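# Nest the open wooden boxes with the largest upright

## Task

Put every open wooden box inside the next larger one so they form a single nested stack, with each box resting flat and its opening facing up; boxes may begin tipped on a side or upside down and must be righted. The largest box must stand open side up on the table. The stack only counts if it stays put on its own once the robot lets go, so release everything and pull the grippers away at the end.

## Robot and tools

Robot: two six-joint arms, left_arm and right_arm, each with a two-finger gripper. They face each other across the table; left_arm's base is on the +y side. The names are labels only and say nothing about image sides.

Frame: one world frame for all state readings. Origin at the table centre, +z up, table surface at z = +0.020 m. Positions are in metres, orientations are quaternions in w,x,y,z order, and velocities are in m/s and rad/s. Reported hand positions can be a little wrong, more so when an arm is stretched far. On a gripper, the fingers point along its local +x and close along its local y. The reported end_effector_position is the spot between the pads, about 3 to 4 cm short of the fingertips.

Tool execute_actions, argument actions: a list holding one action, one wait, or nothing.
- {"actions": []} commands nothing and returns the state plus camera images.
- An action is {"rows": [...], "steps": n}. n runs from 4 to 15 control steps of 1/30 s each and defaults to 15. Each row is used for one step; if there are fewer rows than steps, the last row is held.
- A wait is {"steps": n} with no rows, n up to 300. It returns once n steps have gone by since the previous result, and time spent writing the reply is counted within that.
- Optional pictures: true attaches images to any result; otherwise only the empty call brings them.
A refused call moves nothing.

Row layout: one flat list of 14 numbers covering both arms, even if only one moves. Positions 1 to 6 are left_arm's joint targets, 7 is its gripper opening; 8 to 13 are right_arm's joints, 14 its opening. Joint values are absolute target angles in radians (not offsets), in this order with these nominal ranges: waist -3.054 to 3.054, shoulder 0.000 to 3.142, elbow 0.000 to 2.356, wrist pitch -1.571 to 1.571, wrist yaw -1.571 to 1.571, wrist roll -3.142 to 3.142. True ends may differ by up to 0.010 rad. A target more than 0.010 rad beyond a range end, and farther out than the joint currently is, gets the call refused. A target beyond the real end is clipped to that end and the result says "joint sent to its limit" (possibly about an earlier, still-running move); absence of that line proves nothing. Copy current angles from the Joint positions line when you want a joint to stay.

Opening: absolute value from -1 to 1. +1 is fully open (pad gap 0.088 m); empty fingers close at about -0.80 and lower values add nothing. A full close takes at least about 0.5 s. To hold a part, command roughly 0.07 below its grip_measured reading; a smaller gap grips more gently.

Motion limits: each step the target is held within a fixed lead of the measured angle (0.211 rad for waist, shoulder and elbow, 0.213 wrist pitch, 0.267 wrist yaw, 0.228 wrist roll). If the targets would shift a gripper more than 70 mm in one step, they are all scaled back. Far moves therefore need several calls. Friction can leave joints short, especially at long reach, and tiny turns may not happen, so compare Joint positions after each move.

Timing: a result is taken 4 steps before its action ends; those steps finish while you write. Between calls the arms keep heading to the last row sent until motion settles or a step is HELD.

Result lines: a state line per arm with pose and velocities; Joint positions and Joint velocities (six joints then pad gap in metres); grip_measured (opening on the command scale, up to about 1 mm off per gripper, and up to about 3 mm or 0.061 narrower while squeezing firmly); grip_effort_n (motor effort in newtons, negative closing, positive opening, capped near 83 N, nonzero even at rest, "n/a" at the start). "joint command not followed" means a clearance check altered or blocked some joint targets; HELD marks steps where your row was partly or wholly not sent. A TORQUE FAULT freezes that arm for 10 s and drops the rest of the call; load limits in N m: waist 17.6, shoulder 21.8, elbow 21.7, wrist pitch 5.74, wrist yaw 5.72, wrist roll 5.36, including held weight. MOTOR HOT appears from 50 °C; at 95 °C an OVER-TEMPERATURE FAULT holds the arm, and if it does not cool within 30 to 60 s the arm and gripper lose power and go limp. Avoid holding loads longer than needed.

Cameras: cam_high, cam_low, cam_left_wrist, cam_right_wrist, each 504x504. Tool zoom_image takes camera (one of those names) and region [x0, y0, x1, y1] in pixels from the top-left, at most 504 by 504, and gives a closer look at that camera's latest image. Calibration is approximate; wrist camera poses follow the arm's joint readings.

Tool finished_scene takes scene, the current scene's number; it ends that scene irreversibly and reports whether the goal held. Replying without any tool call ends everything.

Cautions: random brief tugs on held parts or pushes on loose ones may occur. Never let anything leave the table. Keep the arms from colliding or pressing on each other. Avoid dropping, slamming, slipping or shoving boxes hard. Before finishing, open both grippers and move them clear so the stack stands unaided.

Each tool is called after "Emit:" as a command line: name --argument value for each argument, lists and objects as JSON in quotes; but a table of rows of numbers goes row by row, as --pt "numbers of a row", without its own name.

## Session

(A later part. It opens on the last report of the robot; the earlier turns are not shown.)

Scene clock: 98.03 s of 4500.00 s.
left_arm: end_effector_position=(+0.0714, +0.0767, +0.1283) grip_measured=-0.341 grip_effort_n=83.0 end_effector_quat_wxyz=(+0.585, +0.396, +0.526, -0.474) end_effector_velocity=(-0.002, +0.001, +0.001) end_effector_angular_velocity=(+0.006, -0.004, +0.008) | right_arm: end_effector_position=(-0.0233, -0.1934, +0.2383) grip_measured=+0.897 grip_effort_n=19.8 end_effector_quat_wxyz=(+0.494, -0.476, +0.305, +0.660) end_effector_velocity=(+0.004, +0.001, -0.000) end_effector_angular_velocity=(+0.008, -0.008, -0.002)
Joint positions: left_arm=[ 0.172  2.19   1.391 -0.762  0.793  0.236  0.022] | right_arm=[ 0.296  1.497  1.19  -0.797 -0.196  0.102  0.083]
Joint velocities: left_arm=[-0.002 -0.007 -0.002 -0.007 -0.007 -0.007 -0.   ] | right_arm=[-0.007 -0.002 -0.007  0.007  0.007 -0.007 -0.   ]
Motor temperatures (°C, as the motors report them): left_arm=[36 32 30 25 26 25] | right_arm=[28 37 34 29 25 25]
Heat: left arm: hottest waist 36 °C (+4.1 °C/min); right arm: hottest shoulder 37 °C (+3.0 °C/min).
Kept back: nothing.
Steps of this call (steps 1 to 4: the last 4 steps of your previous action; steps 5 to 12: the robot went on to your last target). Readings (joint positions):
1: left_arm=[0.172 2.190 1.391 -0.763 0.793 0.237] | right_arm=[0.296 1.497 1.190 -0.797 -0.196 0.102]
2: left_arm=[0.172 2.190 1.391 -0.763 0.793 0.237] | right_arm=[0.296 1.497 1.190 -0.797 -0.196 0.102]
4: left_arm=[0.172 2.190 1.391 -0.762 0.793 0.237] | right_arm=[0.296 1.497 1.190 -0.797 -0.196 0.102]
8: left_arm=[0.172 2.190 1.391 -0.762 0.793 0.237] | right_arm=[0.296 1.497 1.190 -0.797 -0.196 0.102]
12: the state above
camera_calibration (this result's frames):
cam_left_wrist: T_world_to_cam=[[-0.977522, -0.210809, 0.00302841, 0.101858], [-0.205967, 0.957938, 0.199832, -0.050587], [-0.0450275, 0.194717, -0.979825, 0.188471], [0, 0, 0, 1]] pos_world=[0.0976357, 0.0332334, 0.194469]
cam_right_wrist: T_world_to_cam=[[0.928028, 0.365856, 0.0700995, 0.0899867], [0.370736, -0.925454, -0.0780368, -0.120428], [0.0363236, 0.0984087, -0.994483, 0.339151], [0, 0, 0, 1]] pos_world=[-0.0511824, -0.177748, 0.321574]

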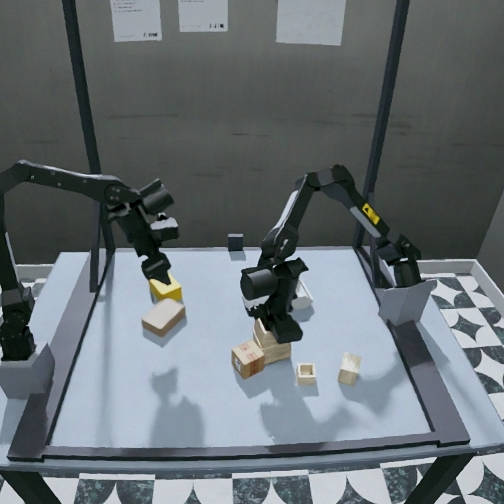

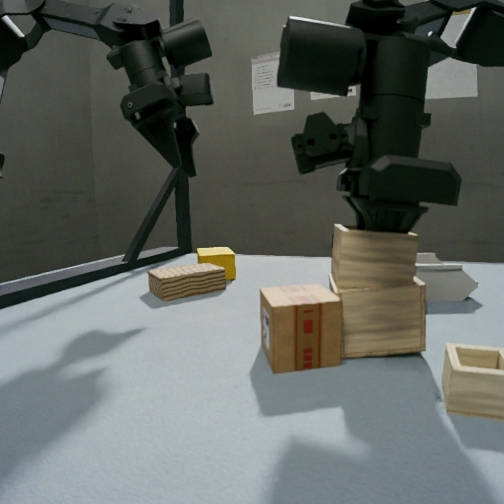

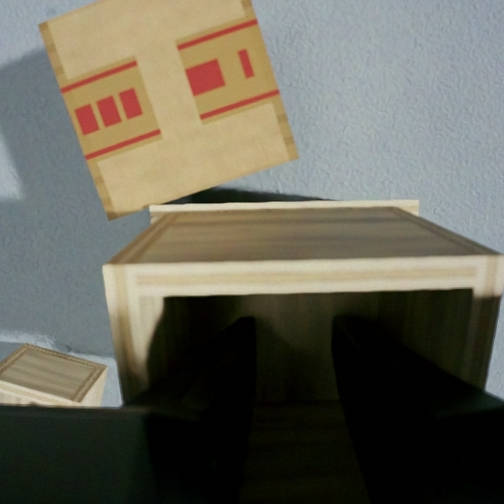

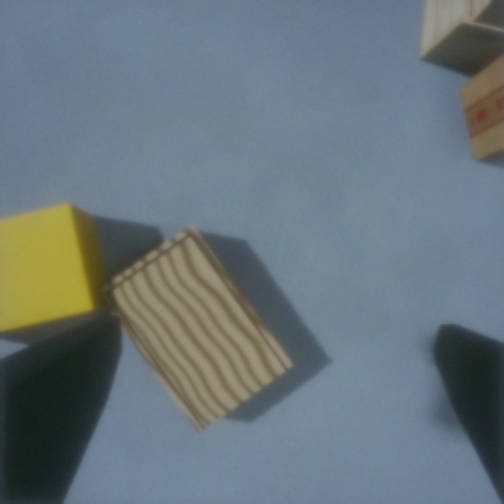

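Emit:
execute_actions --actions '[{"rows":[[0.19,2.165,1.392,-0.79,0.79,0.256,0.0,0.3,1.5,1.2,-0.8,-0.2,0.1,0.9]],"steps":15}]'

Emit:
execute_actions --actions '[{"steps":12}]' --pictures true

Emit:
zoom_image --camera "cam_low" --region '[300,200,450,330]'

Scene clock: 98.57 s of 4500.00 s.
left_arm: end_effector_position=(+0.0709, +0.0800, +0.1322) grip_measured=-0.341 grip_effort_n=83.0 end_effector_quat_wxyz=(+0.584, +0.396, +0.529, -0.472) end_effector_velocity=(-0.002, -0.000, +0.011) end_effector_angular_velocity=(-0.009, -0.011, +0.012) | right_arm: end_effector_position=(-0.0233, -0.1934, +0.2383) grip_measured=+0.897 grip_effort_n=19.3 end_effector_quat_wxyz=(+0.494, -0.476, +0.305, +0.660) end_effector_velocity=(+0.001, -0.002, -0.000) end_effector_angular_velocity=(-0.009, +0.001, +0.005)
Joint positions: left_arm=[ 0.181  2.183  1.391 -0.787  0.793  0.252  0.022] | right_arm=[ 0.296  1.497  1.19  -0.797 -0.196  0.102  0.083]
Joint velocities: left_arm=[ 0.012 -0.027  0.002 -0.022 -0.007 -0.007 -0.   ] | right_arm=[-0.002 -0.002 -0.002 -0.007 -0.007 -0.007 -0.   ]
Motor temperatures (°C, as the motors report them): left_arm=[36 32 30 25 26 25] | right_arm=[28 37 34 29 25 25]
Heat: left arm: hottest waist 36 °C (+4.0 °C/min); right arm: hottest shoulder 37 °C (+3.0 °C/min).
Steps of this call (steps 1 to 5: the robot went on to your last target; steps 6 to 16: the first 11 steps of this action). Readings (joint positions):
6: left_arm=[0.172 2.189 1.391 -0.762 0.793 0.237] | right_arm=[0.296 1.497 1.190 -0.797 -0.196 0.102]
7: left_arm=[0.173 2.188 1.391 -0.766 0.794 0.240] | right_arm=[0.296 1.497 1.190 -0.797 -0.196 0.102]
9: left_arm=[0.176 2.186 1.391 -0.779 0.794 0.245] | right_arm=[0.296 1.497 1.190 -0.797 -0.196 0.102]
13: left_arm=[0.180 2.185 1.391 -0.785 0.793 0.250] | right_arm=[0.296 1.497 1.190 -0.797 -0.196 0.102]
16: the state above

Scene clock: 98.97 s of 4500.00 s.
left_arm: end_effector_position=(+0.0708, +0.0799, +0.1334) grip_measured=-0.341 grip_effort_n=83.0 end_effector_quat_wxyz=(+0.584, +0.396, +0.528, -0.473) end_effector_velocity=(-0.003, +0.001, -0.001) end_effector_angular_velocity=(+0.003, +0.011, +0.009) | right_arm: end_effector_position=(-0.0233, -0.1934, +0.2383) grip_measured=+0.897 grip_effort_n=19.3 end_effector_quat_wxyz=(+0.494, -0.476, +0.305, +0.660) end_effector_velocity=(+0.004, -0.005, -0.003) end_effector_angular_velocity=(-0.025, -0.000, -0.019)
Joint positions: left_arm=[ 0.183  2.181  1.391 -0.788  0.793  0.253  0.022] | right_arm=[ 0.296  1.497  1.19  -0.797 -0.196  0.102  0.083]
Joint velocities: left_arm=[-0.002 -0.002 -0.002 -0.007  0.007 -0.007 -0.   ] | right_arm=[-0.007 -0.002 -0.007 -0.022 -0.007  0.007 -0.   ]
Motor temperatures (°C, as the motors report them): left_arm=[36 33 30 25 26 25] | right_arm=[28 37 34 29 25 25]
Heat: left arm: hottest waist 36 °C (+4.0 °C/min); right arm: hottest shoulder 37 °C (+3.0 °C/min).
Kept back: nothing.
Steps of this call (steps 1 to 4: the last 4 steps of your previous action; steps 5 to 12: the robot went on to your last target). Readings (joint positions):
1: left_arm=[0.181 2.183 1.391 -0.787 0.793 0.252] | right_arm=[0.296 1.497 1.190 -0.797 -0.196 0.102]
2: left_arm=[0.182 2.182 1.391 -0.787 0.793 0.252] | right_arm=[0.296 1.497 1.190 -0.797 -0.196 0.102]
4: left_arm=[0.183 2.181 1.391 -0.788 0.793 0.253] | right_arm=[0.296 1.497 1.190 -0.797 -0.196 0.102]
8: left_arm=[0.183 2.181 1.391 -0.788 0.793 0.253] | right_arm=[0.296 1.497 1.190 -0.797 -0.196 0.102]
12: the state above
camera_calibration (this result's frames):
cam_left_wrist: T_world_to_cam=[[-0.976845, -0.213891, 0.00487491, 0.101917], [-0.208448, 0.956627, 0.203506, -0.0550487], [-0.0481914, 0.197778, -0.979062, 0.192704], [0, 0, 0, 1]] pos_world=[0.0973692, 0.0363477, 0.199375]
cam_right_wrist: T_world_to_cam=[[0.928028, 0.365856, 0.0700995, 0.0899867], [0.370736, -0.925454, -0.0780368, -0.120428], [0.0363236, 0.0984087, -0.994483, 0.339151], [0, 0, 0, 1]] pos_world=[-0.0511824, -0.177748, 0.321574]

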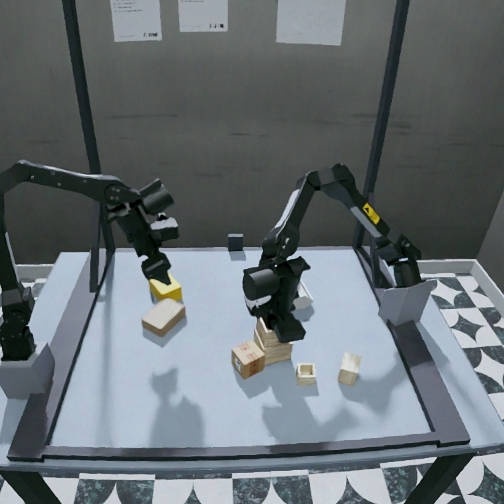

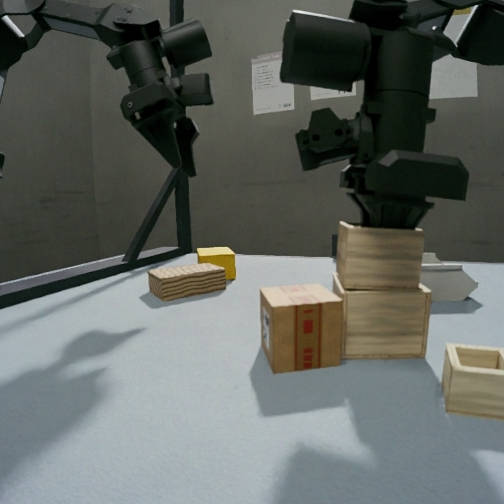

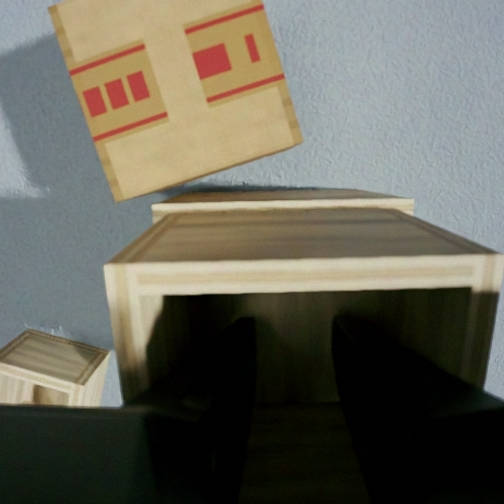

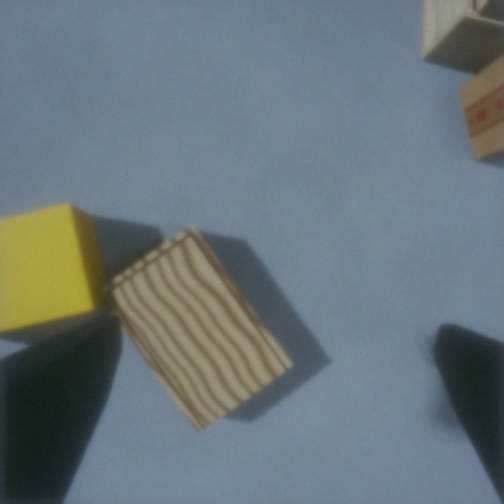

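Region (300, 200, 450, 330) of cam_low's 504x504 image, scaled by 3.360, with more detail than that image has; it fills the top 437 rows of this view, and the rest is white.

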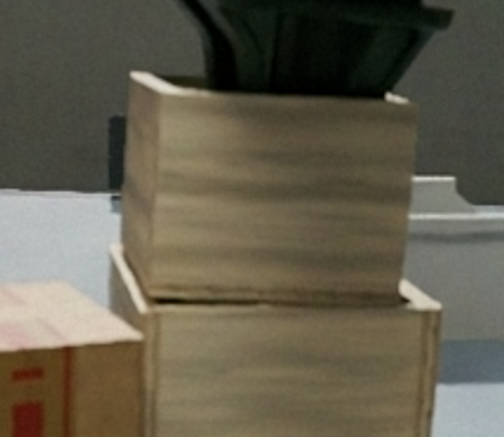

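Emit:
execute_actions --actions '[{"rows":[[0.2,2.165,1.406,-0.82,0.79,0.27,0.0,0.3,1.5,1.2,-0.8,-0.2,0.1,0.9]],"steps":15}]'

Emit:
execute_actions --actions '[{"rows":[[0.2,2.155,1.383,-0.81,0.79,0.27,0.0,0.3,1.5,1.2,-0.8,-0.2,0.1,0.9]],"steps":15}]'

Emit:
execute_actions --actions '[{"steps":12}]' --pictures true

Emit:
zoom_image --camera "cam_left_wrist" --region '[100,150,460,300]'

Scene clock: 99.50 s of 4500.00 s.
left_arm: end_effector_position=(+0.0716, +0.0830, +0.1371) grip_measured=-0.341 grip_effort_n=83.0 end_effector_quat_wxyz=(+0.584, +0.394, +0.533, -0.469) end_effector_velocity=(-0.004, +0.003, -0.000) end_effector_angular_velocity=(+0.017, +0.022, +0.026) | right_arm: end_effector_position=(-0.0233, -0.1934, +0.2383) grip_measured=+0.897 grip_effort_n=19.3 end_effector_quat_wxyz=(+0.494, -0.476, +0.305, +0.660) end_effector_velocity=(+0.001, -0.002, -0.000) end_effector_angular_velocity=(-0.009, +0.006, -0.009)
Joint positions: left_arm=[ 0.194  2.18   1.397 -0.817  0.793  0.266  0.022] | right_arm=[ 0.296  1.497  1.19  -0.797 -0.196  0.102  0.083]
Joint velocities: left_arm=[-0.002  0.002  0.007 -0.037  0.007 -0.007  0.   ] | right_arm=[-0.002 -0.002 -0.002 -0.007 -0.007  0.007 -0.   ]
Motor temperatures (°C, as the motors report them): left_arm=[36 33 30 25 26 25] | right_arm=[28 37 35 29 25 25]
Heat: left arm: hottest waist 36 °C (+4.0 °C/min); right arm: hottest shoulder 37 °C (+2.0 °C/min).
Steps of this call (steps 1 to 5: the robot went on to your last target; steps 6 to 16: the first 11 steps of this action). Readings (joint positions):
6: left_arm=[0.183 2.181 1.391 -0.791 0.793 0.255] | right_arm=[0.296 1.497 1.190 -0.797 -0.196 0.102]
7: left_arm=[0.184 2.181 1.392 -0.798 0.793 0.258] | right_arm=[0.296 1.497 1.190 -0.797 -0.196 0.102]
9: left_arm=[0.188 2.181 1.393 -0.808 0.793 0.261] | right_arm=[0.296 1.497 1.190 -0.797 -0.196 0.102]
13: left_arm=[0.194 2.180 1.395 -0.815 0.793 0.265] | right_arm=[0.296 1.497 1.190 -0.797 -0.196 0.102]
16: the state above

Scene clock: 100.00 s of 4500.00 s.
left_arm: end_effector_position=(+0.0700, +0.0832, +0.1385) grip_measured=-0.341 grip_effort_n=83.0 end_effector_quat_wxyz=(+0.584, +0.395, +0.530, -0.471) end_effector_velocity=(-0.000, +0.009, -0.006) end_effector_angular_velocity=(+0.025, +0.007, +0.013) | right_arm: end_effector_position=(-0.0233, -0.1934, +0.2383) grip_measured=+0.897 grip_effort_n=19.8 end_effector_quat_wxyz=(+0.494, -0.476, +0.305, +0.660) end_effector_velocity=(+0.002, +0.001, -0.001) end_effector_angular_velocity=(+0.006, -0.008, +0.003)
Joint positions: left_arm=[ 0.194  2.17   1.389 -0.813  0.793  0.267  0.022] | right_arm=[ 0.296  1.497  1.19  -0.797 -0.196  0.102  0.083]
Joint velocities: left_arm=[-0.002  0.002 -0.022 -0.007 -0.007  0.007 -0.   ] | right_arm=[-0.002 -0.002 -0.007  0.007  0.007 -0.007 -0.   ]
Motor temperatures (°C, as the motors report them): left_arm=[36 33 30 25 26 25] | right_arm=[28 37 35 29 25 25]
Heat: left arm: hottest waist 36 °C (+4.0 °C/min); right arm: hottest shoulder 37 °C (+2.0 °C/min).
Steps of this call (steps 1 to 4: the last 4 steps of your previous action; steps 5 to 15: the first 11 steps of this action). Readings (joint positions):
5: left_arm=[0.194 2.180 1.397 -0.818 0.793 0.267] | right_arm=[0.296 1.497 1.190 -0.797 -0.196 0.102]
6: left_arm=[0.194 2.179 1.397 -0.818 0.793 0.267] | right_arm=[0.296 1.497 1.190 -0.797 -0.196 0.102]
8: left_arm=[0.194 2.175 1.394 -0.816 0.793 0.267] | right_arm=[0.296 1.497 1.190 -0.797 -0.196 0.102]
12: left_arm=[0.194 2.171 1.391 -0.813 0.793 0.267] | right_arm=[0.296 1.497 1.190 -0.797 -0.196 0.102]
15: the state above

Scene clock: 100.40 s of 4500.00 s.
left_arm: end_effector_position=(+0.0700, +0.0836, +0.1382) grip_measured=-0.341 grip_effort_n=83.0 end_effector_quat_wxyz=(+0.584, +0.394, +0.531, -0.471) end_effector_velocity=(-0.002, +0.001, +0.001) end_effector_angular_velocity=(+0.007, -0.004, +0.008) | right_arm: end_effector_position=(-0.0233, -0.1934, +0.2383) grip_measured=+0.897 grip_effort_n=19.3 end_effector_quat_wxyz=(+0.494, -0.476, +0.305, +0.660) end_effector_velocity=(-0.001, -0.007, -0.004) end_effector_angular_velocity=(-0.035, +0.012, -0.004)
Joint positions: left_arm=[ 0.194  2.17   1.388 -0.812  0.793  0.267  0.022] | right_arm=[ 0.296  1.497  1.19  -0.797 -0.196  0.102  0.083]
Joint velocities: left_arm=[-0.002 -0.007 -0.002 -0.007 -0.007 -0.007 -0.   ] | right_arm=[ 0.002 -0.002 -0.007 -0.022 -0.022  0.007  0.   ]
Motor temperatures (°C, as the motors report them): left_arm=[36 33 30 25 26 25] | right_arm=[28 37 35 29 25 25]
Heat: left arm: hottest waist 36 °C (+4.0 °C/min); right arm: hottest shoulder 37 °C (+2.0 °C/min).
Kept back: nothing.
Steps of this call (steps 1 to 4: the last 4 steps of your previous action; steps 5 to 12: the robot went on to your last target). Readings (joint positions):
1: left_arm=[0.194 2.170 1.389 -0.813 0.793 0.267] | right_arm=[0.296 1.497 1.190 -0.797 -0.196 0.102]
2: left_arm=[0.194 2.170 1.388 -0.813 0.793 0.267] | right_arm=[0.296 1.497 1.190 -0.797 -0.196 0.102]
4: left_arm=[0.194 2.170 1.388 -0.812 0.793 0.267] | right_arm=[0.296 1.497 1.190 -0.797 -0.196 0.102]
8: left_arm=[0.194 2.170 1.388 -0.812 0.793 0.267] | right_arm=[0.296 1.497 1.190 -0.797 -0.196 0.102]
12: the state above
camera_calibration (this result's frames):
cam_left_wrist: T_world_to_cam=[[-0.975689, -0.219052, 0.00685635, 0.101984], [-0.212912, 0.95483, 0.207287, -0.0597874], [-0.0519532, 0.200788, -0.978256, 0.196485], [0, 0, 0, 1]] pos_world=[0.0969835, 0.039975, 0.203906]
cam_right_wrist: T_world_to_cam=[[0.928028, 0.365856, 0.0700995, 0.0899867], [0.370736, -0.925454, -0.0780368, -0.120428], [0.0363236, 0.0984087, -0.994483, 0.339151], [0, 0, 0, 1]] pos_world=[-0.0511824, -0.177748, 0.321574]

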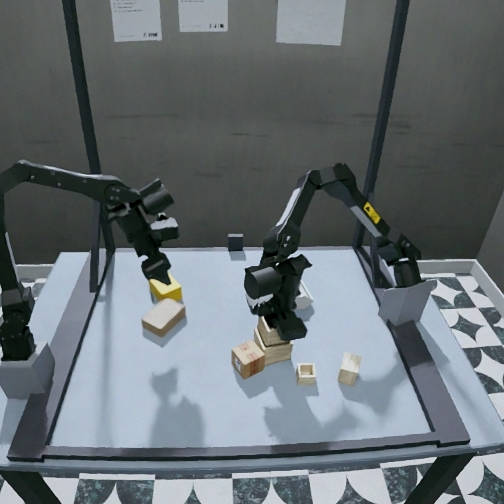

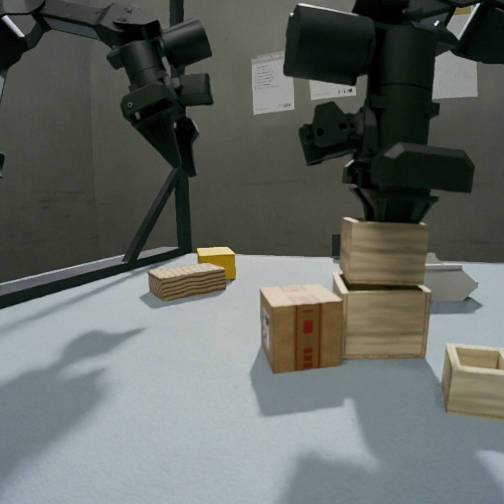

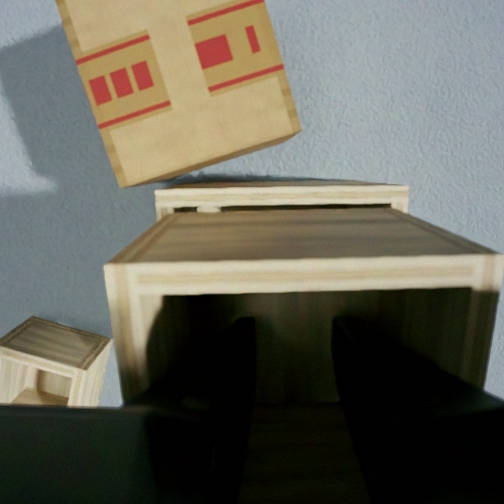

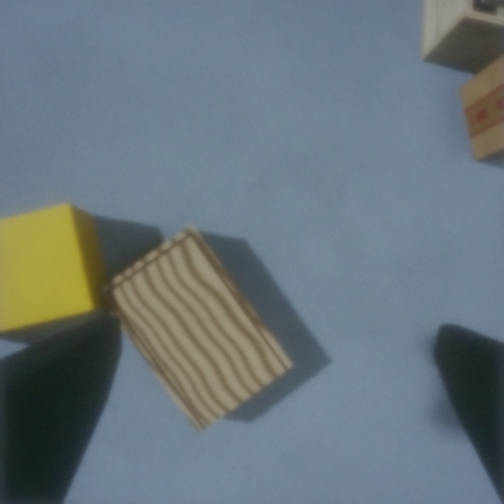

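Region (100, 150, 460, 300) of cam_left_wrist's 504x504 image, scaled by 1.400, with more detail than that image has; it fills the top 210 rows of this view, and the rest is white.

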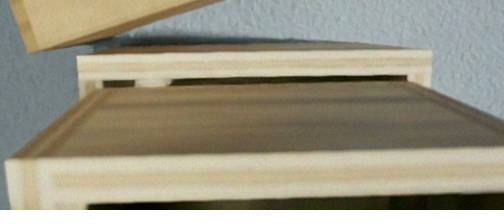

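Emit:
execute_actions --actions '[{"rows":[[0.172,2.2,1.362,-0.764,0.79,0.238,0.0,0.3,1.5,1.2,-0.8,-0.2,0.1,0.9]],"steps":15}]'

Emit:
execute_actions --actions '[{"steps":12}]' --pictures true

Scene clock: 100.97 s of 4500.00 s.
left_arm: end_effector_position=(+0.0701, +0.0849, +0.1236) grip_measured=-0.341 grip_effort_n=83.0 end_effector_quat_wxyz=(+0.581, +0.395, +0.536, -0.468) end_effector_velocity=(+0.002, +0.001, -0.002) end_effector_angular_velocity=(-0.009, +0.007, +0.033) | right_arm: end_effector_position=(-0.0233, -0.1934, +0.2383) grip_measured=+0.897 grip_effort_n=19.3 end_effector_quat_wxyz=(+0.494, -0.476, +0.305, +0.660) end_effector_velocity=(+0.002, -0.008, -0.003) end_effector_angular_velocity=(-0.037, -0.003, -0.012)
Joint positions: left_arm=[ 0.17   2.189  1.368 -0.768  0.793  0.243  0.022] | right_arm=[ 0.296  1.497  1.19  -0.797 -0.196  0.102  0.083]
Joint velocities: left_arm=[ 0.002  0.002 -0.012  0.022  0.007 -0.037  0.   ] | right_arm=[ 0.002 -0.002 -0.002 -0.037 -0.007  0.007 -0.   ]
Motor temperatures (°C, as the motors report them): left_arm=[36 33 30 25 26 25] | right_arm=[28 37 35 29 25 25]
Heat: left arm: hottest waist 36 °C (+4.0 °C/min); right arm: hottest shoulder 37 °C (+2.0 °C/min).
Steps of this call (steps 1 to 6: the robot went on to your last target; steps 7 to 17: the first 11 steps of this action). Readings (joint positions):
7: left_arm=[0.194 2.170 1.385 -0.807 0.793 0.266] | right_arm=[0.296 1.497 1.190 -0.797 -0.196 0.102]
8: left_arm=[0.191 2.170 1.382 -0.795 0.793 0.261] | right_arm=[0.296 1.497 1.190 -0.797 -0.196 0.102]
10: left_arm=[0.184 2.174 1.377 -0.783 0.793 0.253] | right_arm=[0.296 1.497 1.190 -0.797 -0.196 0.102]
14: left_arm=[0.172 2.186 1.369 -0.771 0.793 0.245] | right_arm=[0.296 1.497 1.190 -0.797 -0.196 0.102]
17: the state above

Scene clock: 101.37 s of 4500.00 s.
left_arm: end_effector_position=(+0.0702, +0.0847, +0.1234) grip_measured=-0.341 grip_effort_n=83.0 end_effector_quat_wxyz=(+0.581, +0.395, +0.536, -0.468) end_effector_velocity=(-0.005, +0.001, +0.002) end_effector_angular_velocity=(+0.006, +0.013, +0.013) | right_arm: end_effector_position=(-0.0233, -0.1934, +0.2383) grip_measured=+0.897 grip_effort_n=19.3 end_effector_quat_wxyz=(+0.494, -0.476, +0.305, +0.660) end_effector_velocity=(+0.001, -0.004, +0.000) end_effector_angular_velocity=(-0.017, -0.002, +0.002)
Joint positions: left_arm=[ 0.17   2.19   1.367 -0.766  0.793  0.241  0.022] | right_arm=[ 0.296  1.497  1.19  -0.797 -0.196  0.102  0.083]
Joint velocities: left_arm=[-0.002 -0.007  0.002 -0.022  0.007 -0.007 -0.   ] | right_arm=[-0.002 -0.002  0.002 -0.022 -0.007 -0.007 -0.   ]
Motor temperatures (°C, as the motors report them): left_arm=[36 33 30 25 26 25] | right_arm=[28 37 35 29 25 25]
Heat: left arm: hottest waist 36 °C (+4.0 °C/min); right arm: hottest shoulder 37 °C (+2.0 °C/min).
Kept back: nothing.
Steps of this call (steps 1 to 4: the last 4 steps of your previous action; steps 5 to 12: the robot went on to your last target). Readings (joint positions):
1: left_arm=[0.170 2.189 1.368 -0.768 0.793 0.242] | right_arm=[0.296 1.497 1.190 -0.797 -0.196 0.102]
2: left_arm=[0.170 2.189 1.368 -0.768 0.793 0.242] | right_arm=[0.296 1.497 1.190 -0.797 -0.196 0.102]
4: left_arm=[0.170 2.190 1.367 -0.767 0.793 0.242] | right_arm=[0.296 1.497 1.190 -0.797 -0.196 0.102]
8: left_arm=[0.170 2.190 1.367 -0.766 0.793 0.242] | right_arm=[0.296 1.497 1.190 -0.797 -0.196 0.102]
12: the state above
camera_calibration (this result's frames):
cam_left_wrist: T_world_to_cam=[[-0.974839, -0.222669, 0.0103878, 0.102325], [-0.215035, 0.951652, 0.219357, -0.0587986], [-0.0587296, 0.211604, -0.975589, 0.181033], [0, 0, 0, 1]] pos_world=[0.0977384, 0.0404331, 0.188448]
cam_right_wrist: T_world_to_cam=[[0.928028, 0.365856, 0.0700995, 0.0899867], [0.370736, -0.925454, -0.0780368, -0.120428], [0.0363236, 0.0984087, -0.994483, 0.339151], [0, 0, 0, 1]] pos_world=[-0.0511824, -0.177748, 0.321574]

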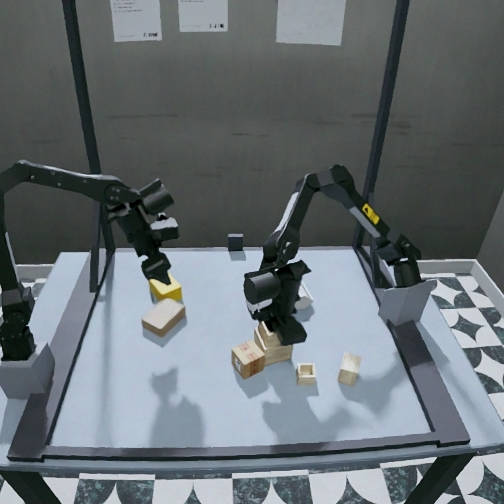

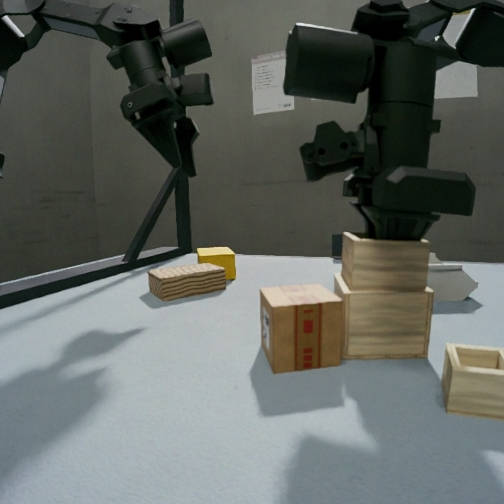

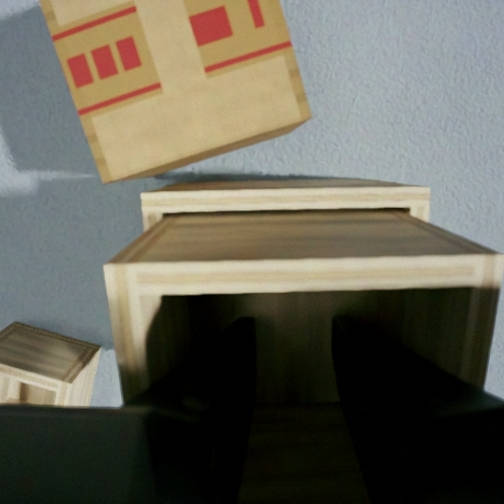

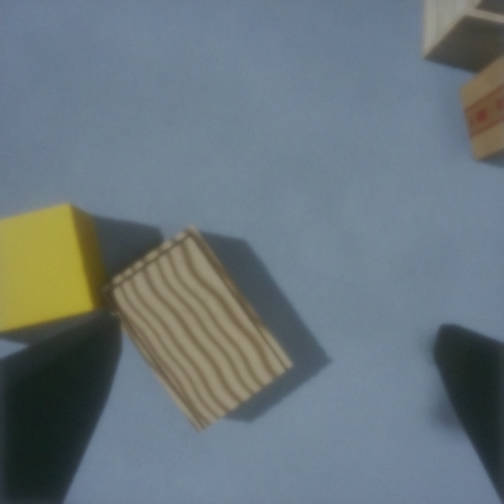

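Emit:
execute_actions --actions '[{"rows":[[0.128,2.232,1.32,-0.665,0.79,0.18,0.0,0.3,1.5,1.2,-0.8,-0.2,0.1,0.9]],"steps":15}]'

Emit:
execute_actions --actions '[{"steps":12}]' --pictures true

Scene clock: 101.83 s of 4500.00 s.
left_arm: end_effector_position=(+0.0699, +0.0880, +0.0959) grip_measured=-0.341 grip_effort_n=83.0 end_effector_quat_wxyz=(+0.577, +0.396, +0.545, -0.462) end_effector_velocity=(+0.001, -0.006, +0.000) end_effector_angular_velocity=(-0.025, -0.003, +0.010) | right_arm: end_effector_position=(-0.0233, -0.1934, +0.2383) grip_measured=+0.897 grip_effort_n=19.3 end_effector_quat_wxyz=(+0.494, -0.476, +0.305, +0.660) end_effector_velocity=(-0.000, -0.003, +0.001) end_effector_angular_velocity=(-0.009, +0.015, +0.007)
Joint positions: left_arm=[ 0.125  2.224  1.325 -0.673  0.793  0.186  0.022] | right_arm=[ 0.296  1.497  1.19  -0.797 -0.196  0.102  0.083]
Joint velocities: left_arm=[-0.002 -0.002 -0.002  0.037  0.007 -0.037 -0.   ] | right_arm=[-0.007 -0.007 -0.002 -0.007 -0.022 -0.007 -0.   ]
Motor temperatures (°C, as the motors report them): left_arm=[36 33 30 25 26 25] | right_arm=[28 37 35 29 25 25]
Heat: left arm: hottest waist 36 °C (+4.0 °C/min); right arm: hottest shoulder 37 °C (+2.0 °C/min).
Steps of this call (steps 1 to 3: the robot went on to your last target; steps 4 to 14: the first 11 steps of this action). Readings (joint positions):
4: left_arm=[0.169 2.192 1.363 -0.756 0.793 0.234] | right_arm=[0.296 1.497 1.190 -0.797 -0.196 0.102]
5: left_arm=[0.165 2.194 1.355 -0.732 0.793 0.221] | right_arm=[0.296 1.497 1.190 -0.797 -0.196 0.102]
7: left_arm=[0.149 2.204 1.345 -0.702 0.793 0.205] | right_arm=[0.296 1.497 1.190 -0.797 -0.196 0.102]
11: left_arm=[0.127 2.222 1.328 -0.681 0.793 0.190] | right_arm=[0.296 1.497 1.190 -0.797 -0.196 0.102]
14: the state above

Scene clock: 102.23 s of 4500.00 s.
left_arm: end_effector_position=(+0.0703, +0.0875, +0.0958) grip_measured=-0.341 grip_effort_n=83.0 end_effector_quat_wxyz=(+0.578, +0.395, +0.544, -0.463) end_effector_velocity=(-0.002, +0.004, -0.001) end_effector_angular_velocity=(+0.019, +0.003, +0.021) | right_arm: end_effector_position=(-0.0233, -0.1934, +0.2383) grip_measured=+0.897 grip_effort_n=18.8 end_effector_quat_wxyz=(+0.494, -0.476, +0.305, +0.660) end_effector_velocity=(-0.002, -0.003, +0.001) end_effector_angular_velocity=(-0.010, +0.015, +0.012)
Joint positions: left_arm=[ 0.125  2.224  1.324 -0.668  0.793  0.183  0.022] | right_arm=[ 0.296  1.497  1.19  -0.797 -0.196  0.102  0.083]
Joint velocities: left_arm=[-0.002 -0.002 -0.002 -0.022 -0.007 -0.007 -0.   ] | right_arm=[-0.002 -0.007 -0.002 -0.007 -0.022 -0.007 -0.   ]
Motor temperatures (°C, as the motors report them): left_arm=[36 33 30 25 26 25] | right_arm=[28 37 35 29 25 25]
Heat: left arm: hottest waist 36 °C (+4.1 °C/min); right arm: hottest shoulder 37 °C (+2.0 °C/min).
Kept back: nothing.
Steps of this call (steps 1 to 4: the last 4 steps of your previous action; steps 5 to 12: the robot went on to your last target). Readings (joint positions):
1: left_arm=[0.125 2.224 1.325 -0.671 0.793 0.185] | right_arm=[0.296 1.497 1.190 -0.797 -0.196 0.102]
2: left_arm=[0.125 2.224 1.325 -0.670 0.793 0.185] | right_arm=[0.296 1.497 1.190 -0.797 -0.196 0.102]
4: left_arm=[0.125 2.224 1.325 -0.669 0.793 0.184] | right_arm=[0.296 1.497 1.190 -0.797 -0.196 0.102]
8: left_arm=[0.125 2.224 1.324 -0.668 0.793 0.184] | right_arm=[0.296 1.497 1.190 -0.797 -0.196 0.102]
12: the state above
camera_calibration (this result's frames):
cam_left_wrist: T_world_to_cam=[[-0.972446, -0.232626, 0.0153175, 0.103538], [-0.222563, 0.945922, 0.236003, -0.0559231], [-0.0693895, 0.226091, -0.971632, 0.15262], [0, 0, 0, 1]] pos_world=[0.0988284, 0.0424784, 0.159902]
cam_right_wrist: T_world_to_cam=[[0.928028, 0.365856, 0.0700995, 0.0899867], [0.370736, -0.925454, -0.0780368, -0.120428], [0.0363236, 0.0984087, -0.994483, 0.339151], [0, 0, 0, 1]] pos_world=[-0.0511824, -0.177748, 0.321574]

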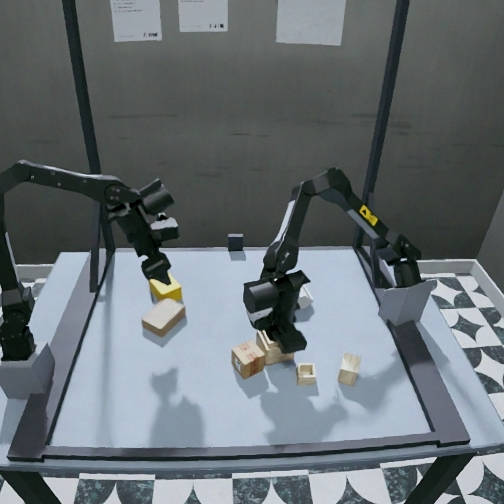

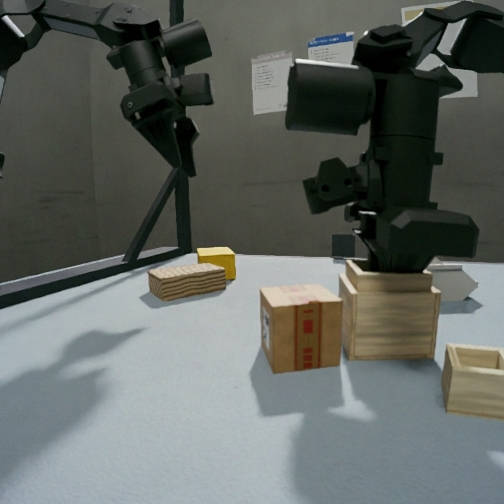

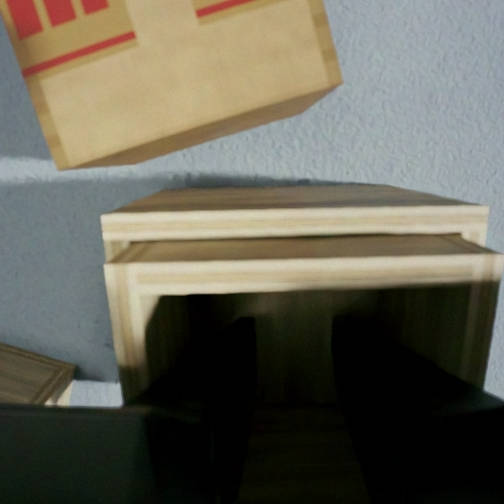

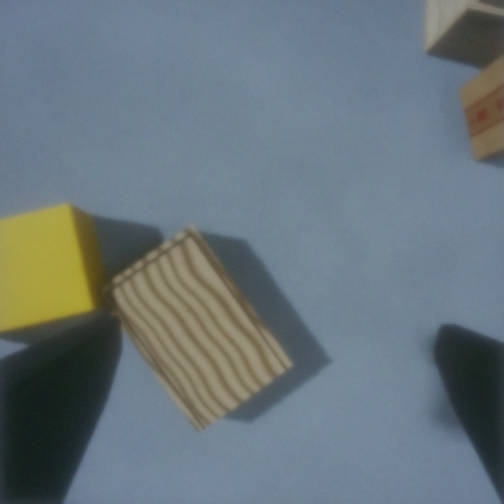

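Release (drops ~1 cm) then lift.

Emit:
execute_actions --actions '[{"rows":[[0.11,2.235,1.305,-0.63,0.79,0.16,0.0,0.3,1.5,1.2,-0.8,-0.2,0.1,0.9]],"steps":12}]'

Emit:
execute_actions --actions '[{"rows":[[0.11,2.235,1.305,-0.63,0.79,0.16,-0.8,0.3,1.5,1.2,-0.8,-0.2,0.1,0.9]],"steps":15}]'

Emit:
execute_actions --actions '[{"rows":[[0.25,2.1,1.47,-1.0,0.79,0.36,-0.8,0.3,1.5,1.2,-0.8,-0.2,0.1,0.9]],"steps":15}]'

Emit:
execute_actions --actions '[{"steps":15}]' --pictures true

Scene clock: 102.73 s of 4500.00 s.
left_arm: end_effector_position=(+0.0685, +0.0869, +0.0895) grip_measured=-0.341 grip_effort_n=83.0 end_effector_quat_wxyz=(+0.578, +0.397, +0.542, -0.464) end_effector_velocity=(-0.003, +0.002, -0.006) end_effector_angular_velocity=(+0.009, -0.003, +0.005) | right_arm: end_effector_position=(-0.0233, -0.1934, +0.2383) grip_measured=+0.897 grip_effort_n=18.8 end_effector_quat_wxyz=(+0.494, -0.476, +0.305, +0.660) end_effector_velocity=(+0.001, +0.002, +0.001) end_effector_angular_velocity=(+0.011, -0.006, +0.004)
Joint positions: left_arm=[ 0.11   2.226  1.311 -0.636  0.792  0.166  0.022] | right_arm=[ 0.296  1.497  1.19  -0.797 -0.196  0.102  0.083]
Joint velocities: left_arm=[-0.017 -0.002 -0.017  0.022 -0.007 -0.022  0.   ] | right_arm=[-0.002 -0.002 -0.002  0.007  0.007 -0.007 -0.   ]
Motor temperatures (°C, as the motors report them): left_arm=[36 33 30 25 26 25] | right_arm=[28 37 35 29 25 25]
Heat: left arm: hottest waist 36 °C (+4.0 °C/min); right arm: hottest shoulder 37 °C (+2.0 °C/min).
Steps of this call (steps 1 to 7: the robot went on to your last target; steps 8 to 15: the first 8 steps of this action). Readings (joint positions):
8: left_arm=[0.125 2.224 1.323 -0.664 0.793 0.181] | right_arm=[0.296 1.497 1.190 -0.797 -0.196 0.102]
9: left_arm=[0.123 2.224 1.319 -0.655 0.793 0.176] | right_arm=[0.296 1.497 1.190 -0.797 -0.196 0.102]
11: left_arm=[0.118 2.224 1.315 -0.645 0.793 0.171] | right_arm=[0.296 1.497 1.190 -0.797 -0.196 0.102]
15: the state above

Scene clock: 103.23 s of 4500.00 s.
left_arm: end_effector_position=(+0.0687, +0.0867, +0.0893) grip_measured=-0.751 grip_effort_n=-18.8 end_effector_quat_wxyz=(+0.578, +0.396, +0.542, -0.464) end_effector_velocity=(+0.001, +0.000, +0.002) end_effector_angular_velocity=(+0.003, -0.007, -0.003) | right_arm: end_effector_position=(-0.0233, -0.1934, +0.2383) grip_measured=+0.897 grip_effort_n=18.8 end_effector_quat_wxyz=(+0.494, -0.476, +0.305, +0.660) end_effector_velocity=(+0.001, -0.004, +0.002) end_effector_angular_velocity=(-0.011, -0.011, +0.031)
Joint positions: left_arm=[ 0.11   2.226  1.31  -0.632  0.792  0.163  0.002] | right_arm=[ 0.296  1.497  1.19  -0.797 -0.196  0.102  0.083]
Joint velocities: left_arm=[ 0.002 -0.002  0.002 -0.007 -0.007  0.007 -0.018] | right_arm=[-0.002 -0.007  0.002 -0.022 -0.007 -0.037 -0.   ]
Motor temperatures (°C, as the motors report them): left_arm=[36 33 30 25 26 25] | right_arm=[28 37 35 29 25 25]
Heat: left arm: hottest waist 36 °C (+4.1 °C/min); right arm: hottest shoulder 37 °C (+1.0 °C/min).
Steps of this call (steps 1 to 4: the last 4 steps of your previous action; steps 5 to 15: the first 11 steps of this action). Readings (joint positions):
5: left_arm=[0.110 2.226 1.310 -0.633 0.792 0.164] | right_arm=[0.296 1.497 1.190 -0.797 -0.196 0.102]
6: left_arm=[0.110 2.226 1.310 -0.633 0.792 0.164] | right_arm=[0.296 1.497 1.190 -0.797 -0.196 0.102]
8: left_arm=[0.110 2.226 1.310 -0.633 0.792 0.163] | right_arm=[0.296 1.497 1.190 -0.797 -0.196 0.102]
12: left_arm=[0.110 2.226 1.310 -0.632 0.792 0.163] | right_arm=[0.296 1.497 1.190 -0.797 -0.196 0.102]
15: the state above

Scene clock: 103.73 s of 4500.00 s.
left_arm: end_effector_position=(+0.0606, +0.0788, +0.1821) grip_measured=-0.788 grip_effort_n=-64.0 end_effector_quat_wxyz=(+0.589, +0.398, +0.512, -0.482) end_effector_velocity=(-0.041, +0.011, +0.044) end_effector_angular_velocity=(+0.059, +0.045, -0.017) | right_arm: end_effector_position=(-0.0233, -0.1934, +0.2383) grip_measured=+0.897 grip_effort_n=18.8 end_effector_quat_wxyz=(+0.494, -0.476, +0.305, +0.660) end_effector_velocity=(+0.000, -0.002, +0.001) end_effector_angular_velocity=(-0.004, +0.003, +0.006)
Joint positions: left_arm=[ 0.248  2.106  1.46  -0.956  0.792  0.342  0.   ] | right_arm=[ 0.296  1.497  1.19  -0.797 -0.196  0.102  0.083]
Joint velocities: left_arm=[ 0.027 -0.09   0.09  -0.315  0.007  0.125 -0.   ] | right_arm=[-0.002 -0.007 -0.002 -0.007 -0.007 -0.007 -0.   ]
Motor temperatures (°C, as the motors report them): left_arm=[36 33 30 25 26 25] | right_arm=[28 37 35 29 25 25]
Heat: left arm: hottest waist 36 °C (+4.0 °C/min); right arm: hottest shoulder 37 °C (+1.0 °C/min).
Steps of this call (steps 1 to 4: the last 4 steps of your previous action; steps 5 to 15: the first 11 steps of this action). Readings (joint positions):
5: left_arm=[0.112 2.223 1.318 -0.647 0.792 0.176] | right_arm=[0.296 1.497 1.190 -0.797 -0.196 0.102]
6: left_arm=[0.120 2.220 1.334 -0.686 0.792 0.205] | right_arm=[0.296 1.497 1.190 -0.797 -0.196 0.102]
8: left_arm=[0.154 2.202 1.368 -0.754 0.792 0.254] | right_arm=[0.296 1.497 1.190 -0.797 -0.196 0.102]
12: left_arm=[0.229 2.133 1.437 -0.906 0.792 0.321] | right_arm=[0.296 1.497 1.190 -0.797 -0.196 0.102]
15: the state above

Scene clock: 104.23 s of 4500.00 s.
left_arm: end_effector_position=(+0.0562, +0.0834, +0.1820) grip_measured=-0.788 grip_effort_n=-66.3 end_effector_quat_wxyz=(+0.582, +0.399, +0.523, -0.478) end_effector_velocity=(+0.001, +0.003, -0.001) end_effector_angular_velocity=(+0.018, -0.013, +0.013) | right_arm: end_effector_position=(-0.0233, -0.1934, +0.2383) grip_measured=+0.897 grip_effort_n=19.3 end_effector_quat_wxyz=(+0.494, -0.476, +0.305, +0.660) end_effector_velocity=(-0.001, +0.001, +0.001) end_effector_angular_velocity=(+0.005, +0.006, +0.009)
Joint positions: left_arm=[ 0.247  2.105  1.464 -0.997  0.792  0.356  0.   ] | right_arm=[ 0.296  1.497  1.19  -0.797 -0.196  0.102  0.083]
Joint velocities: left_arm=[-0.002 -0.002 -0.002 -0.007 -0.022 -0.007  0.   ] | right_arm=[-0.002 -0.002 -0.002  0.007 -0.007 -0.007  0.   ]
Motor temperatures (°C, as the motors report them): left_arm=[36 33 30 25 26 25] | right_arm=[28 37 35 29 25 25]
Heat: left arm: hottest waist 36 °C (+4.1 °C/min); right arm: hottest shoulder 37 °C (+1.0 °C/min).
Kept back: nothing.
Steps of this call (steps 1 to 4: the last 4 steps of your previous action; steps 5 to 15: the robot went on to your last target). Readings (joint positions):
1: left_arm=[0.248 2.105 1.462 -0.967 0.792 0.345] | right_arm=[0.296 1.497 1.190 -0.797 -0.196 0.102]
2: left_arm=[0.248 2.105 1.462 -0.974 0.792 0.348] | right_arm=[0.296 1.497 1.190 -0.797 -0.196 0.102]
4: left_arm=[0.247 2.105 1.462 -0.986 0.792 0.351] | right_arm=[0.296 1.497 1.190 -0.797 -0.196 0.102]
8: left_arm=[0.247 2.105 1.464 -0.993 0.792 0.355] | right_arm=[0.296 1.497 1.190 -0.797 -0.196 0.102]
15: the state above
camera_calibration (this result's frames):
cam_left_wrist: T_world_to_cam=[[-0.980006, -0.198948, 0.00291632, 0.0873736], [-0.194378, 0.960419, 0.199532, -0.071673], [-0.0424975, 0.194976, -0.979887, 0.23892], [0, 0, 0, 1]] pos_world=[0.0818485, 0.0396354, 0.24816]
cam_right_wrist: T_world_to_cam=[[0.928028, 0.365856, 0.0700995, 0.0899867], [0.370736, -0.925454, -0.0780368, -0.120428], [0.0363236, 0.0984087, -0.994483, 0.339151], [0, 0, 0, 1]] pos_world=[-0.0511824, -0.177748, 0.321574]

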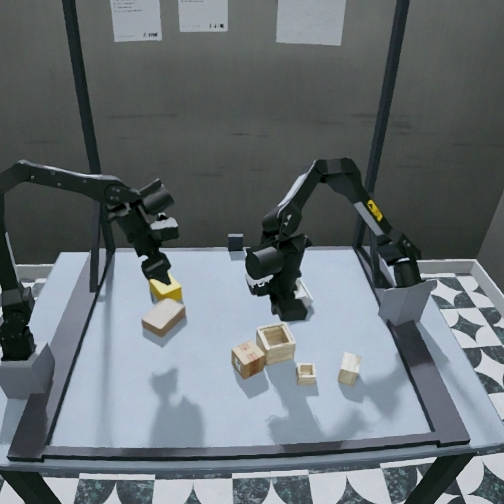

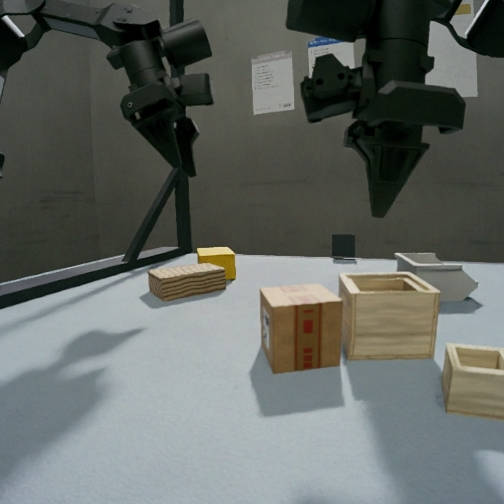

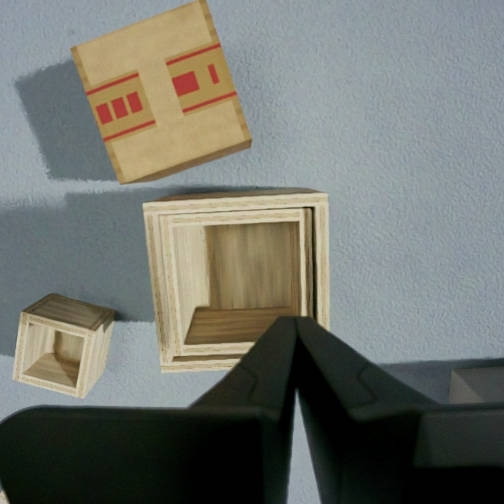

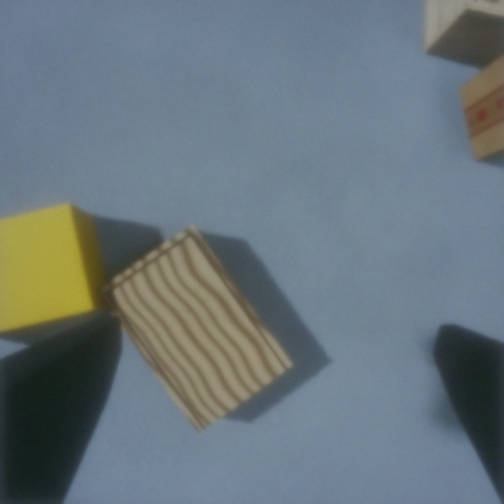

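Emit:
zoom_image --camera "cam_high" --region '[290,330,390,410]'

Region (290, 330, 390, 410) of cam_high's 504x504 image, scaled by 5.040, with more detail than that image has; it fills the top 403 rows of this view, and the rest is white.

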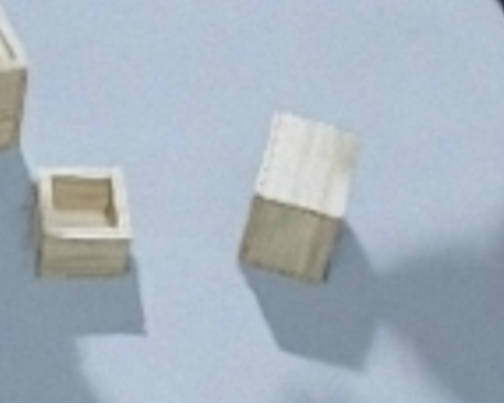

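Emit:
execute_actions --actions '[{"rows":[[0.4,2.1,1.0,-0.8,0.7,0.1,1.0,0.3,1.5,1.2,-0.8,-0.2,0.1,0.9]],"steps":15}]'

Emit:
execute_actions --actions '[{"steps":30}]' --pictures true

Scene clock: 104.90 s of 4500.00 s.
left_arm: end_effector_position=(+0.0956, +0.1972, +0.1422) grip_measured=+0.429 grip_effort_n=15.6 end_effector_quat_wxyz=(+0.654, +0.275, +0.632, -0.312) end_effector_velocity=(-0.077, +0.211, -0.151) end_effector_angular_velocity=(+0.402, +0.391, +0.532) | right_arm: end_effector_position=(-0.0233, -0.1934, +0.2383) grip_measured=+0.897 grip_effort_n=19.3 end_effector_quat_wxyz=(+0.494, -0.476, +0.305, +0.660) end_effector_velocity=(+0.001, -0.002, -0.002) end_effector_angular_velocity=(-0.013, -0.001, +0.004)
Joint positions: left_arm=[ 0.397  2.097  1.071 -0.821  0.707  0.121  0.06 ] | right_arm=[ 0.296  1.497  1.19  -0.797 -0.196  0.102  0.083]
Joint velocities: left_arm=[-0.037  0.056 -0.701  0.081 -0.051 -0.139  0.175] | right_arm=[-0.002  0.002 -0.002 -0.007 -0.007 -0.007 -0.   ]
Motor temperatures (°C, as the motors report them): left_arm=[36 33 30 25 26 25] | right_arm=[28 37 35 29 25 25]
Heat: left arm: hottest waist 36 °C (+4.0 °C/min); right arm: hottest shoulder 37 °C (+1.0 °C/min).
Steps of this call (steps 1 to 9: the robot went on to your last target; steps 10 to 20: the first 11 steps of this action). Readings (joint positions):
10: left_arm=[0.250 2.104 1.449 -0.977 0.791 0.336] | right_arm=[0.296 1.497 1.190 -0.797 -0.196 0.102]
11: left_arm=[0.262 2.097 1.417 -0.935 0.777 0.295] | right_arm=[0.296 1.497 1.190 -0.797 -0.196 0.102]
13: left_arm=[0.308 2.092 1.347 -0.888 0.749 0.225] | right_arm=[0.296 1.497 1.190 -0.797 -0.196 0.102]
17: left_arm=[0.389 2.094 1.173 -0.832 0.714 0.145] | right_arm=[0.296 1.497 1.190 -0.797 -0.196 0.102]
20: the state above

Scene clock: 105.90 s of 4500.00 s.
left_arm: end_effector_position=(+0.0893, +0.2151, +0.1297) grip_measured=+1.000 grip_effort_n=15.6 end_effector_quat_wxyz=(+0.649, +0.264, +0.652, -0.291) end_effector_velocity=(-0.001, +0.005, -0.001) end_effector_angular_velocity=(+0.025, -0.006, +0.028) | right_arm: end_effector_position=(-0.0233, -0.1934, +0.2383) grip_measured=+0.897 grip_effort_n=19.3 end_effector_quat_wxyz=(+0.494, -0.476, +0.305, +0.660) end_effector_velocity=(+0.001, -0.003, -0.002) end_effector_angular_velocity=(-0.014, +0.005, -0.010)
Joint positions: left_arm=[ 0.395  2.099  1.006 -0.802  0.704  0.103  0.088] | right_arm=[ 0.296  1.497  1.19  -0.797 -0.196  0.102  0.083]
Joint velocities: left_arm=[-0.002 -0.002 -0.007 -0.007 -0.022 -0.022  0.   ] | right_arm=[-0.002 -0.002 -0.007 -0.007 -0.007  0.007 -0.   ]
Motor temperatures (°C, as the motors report them): left_arm=[36 33 30 25 26 25] | right_arm=[28 37 35 29 25 25]
Heat: left arm: hottest waist 36 °C (+4.0 °C/min); right arm: hottest shoulder 37 °C (+1.0 °C/min).
Kept back: nothing.
Steps of this call (steps 1 to 4: the last 4 steps of your previous action; steps 5 to 30: the robot went on to your last target). Readings (joint positions):
1: left_arm=[0.395 2.098 1.051 -0.817 0.706 0.117] | right_arm=[0.296 1.497 1.190 -0.797 -0.196 0.102]
2: left_arm=[0.395 2.099 1.038 -0.813 0.706 0.114] | right_arm=[0.296 1.497 1.190 -0.797 -0.196 0.102]
4: left_arm=[0.395 2.099 1.024 -0.808 0.705 0.110] | right_arm=[0.296 1.497 1.190 -0.797 -0.196 0.102]
8: left_arm=[0.395 2.099 1.013 -0.804 0.704 0.105] | right_arm=[0.296 1.497 1.190 -0.797 -0.196 0.102]
30: the state above
All arms were judged still, so your last target was given up. Only a new action makes them travel on or press farther. Fingers that are still opening or closing keep moving.
camera_calibration (this result's frames):
cam_left_wrist: T_world_to_cam=[[-0.743615, -0.668555, 0.00836952, 0.225462], [-0.631814, 0.706734, 0.318338, -0.103119], [-0.218741, 0.231433, -0.94794, 0.167183], [0, 0, 0, 1]] pos_world=[0.139075, 0.18492, 0.189419]
cam_right_wrist: T_world_to_cam=[[0.928028, 0.365856, 0.0700995, 0.0899867], [0.370736, -0.925454, -0.0780368, -0.120428], [0.0363236, 0.0984087, -0.994483, 0.339151], [0, 0, 0, 1]] pos_world=[-0.0511824, -0.177748, 0.321574]

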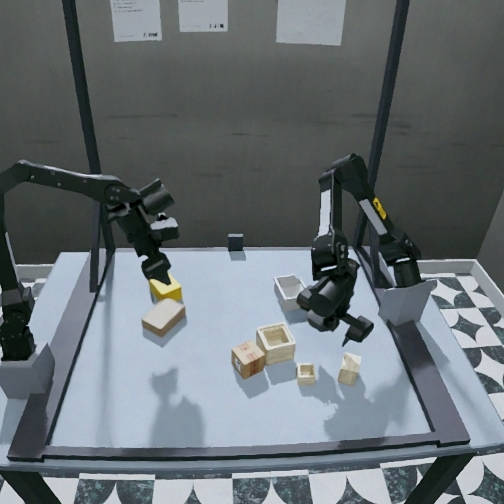

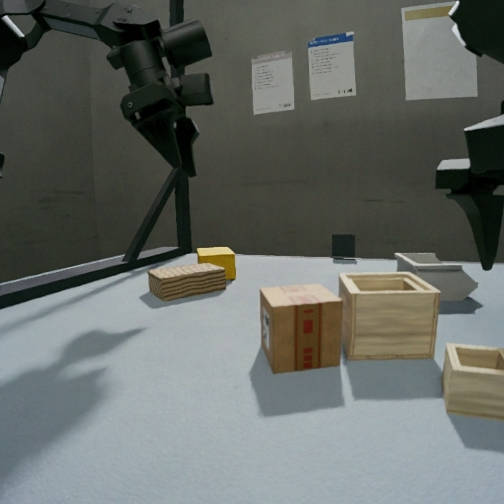

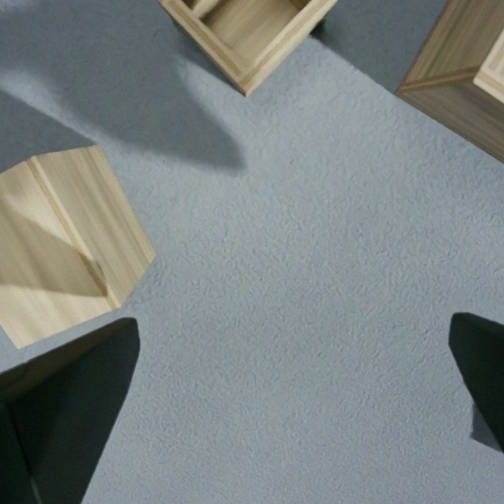

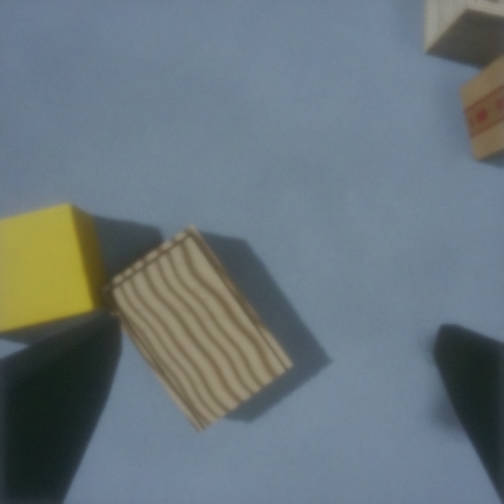

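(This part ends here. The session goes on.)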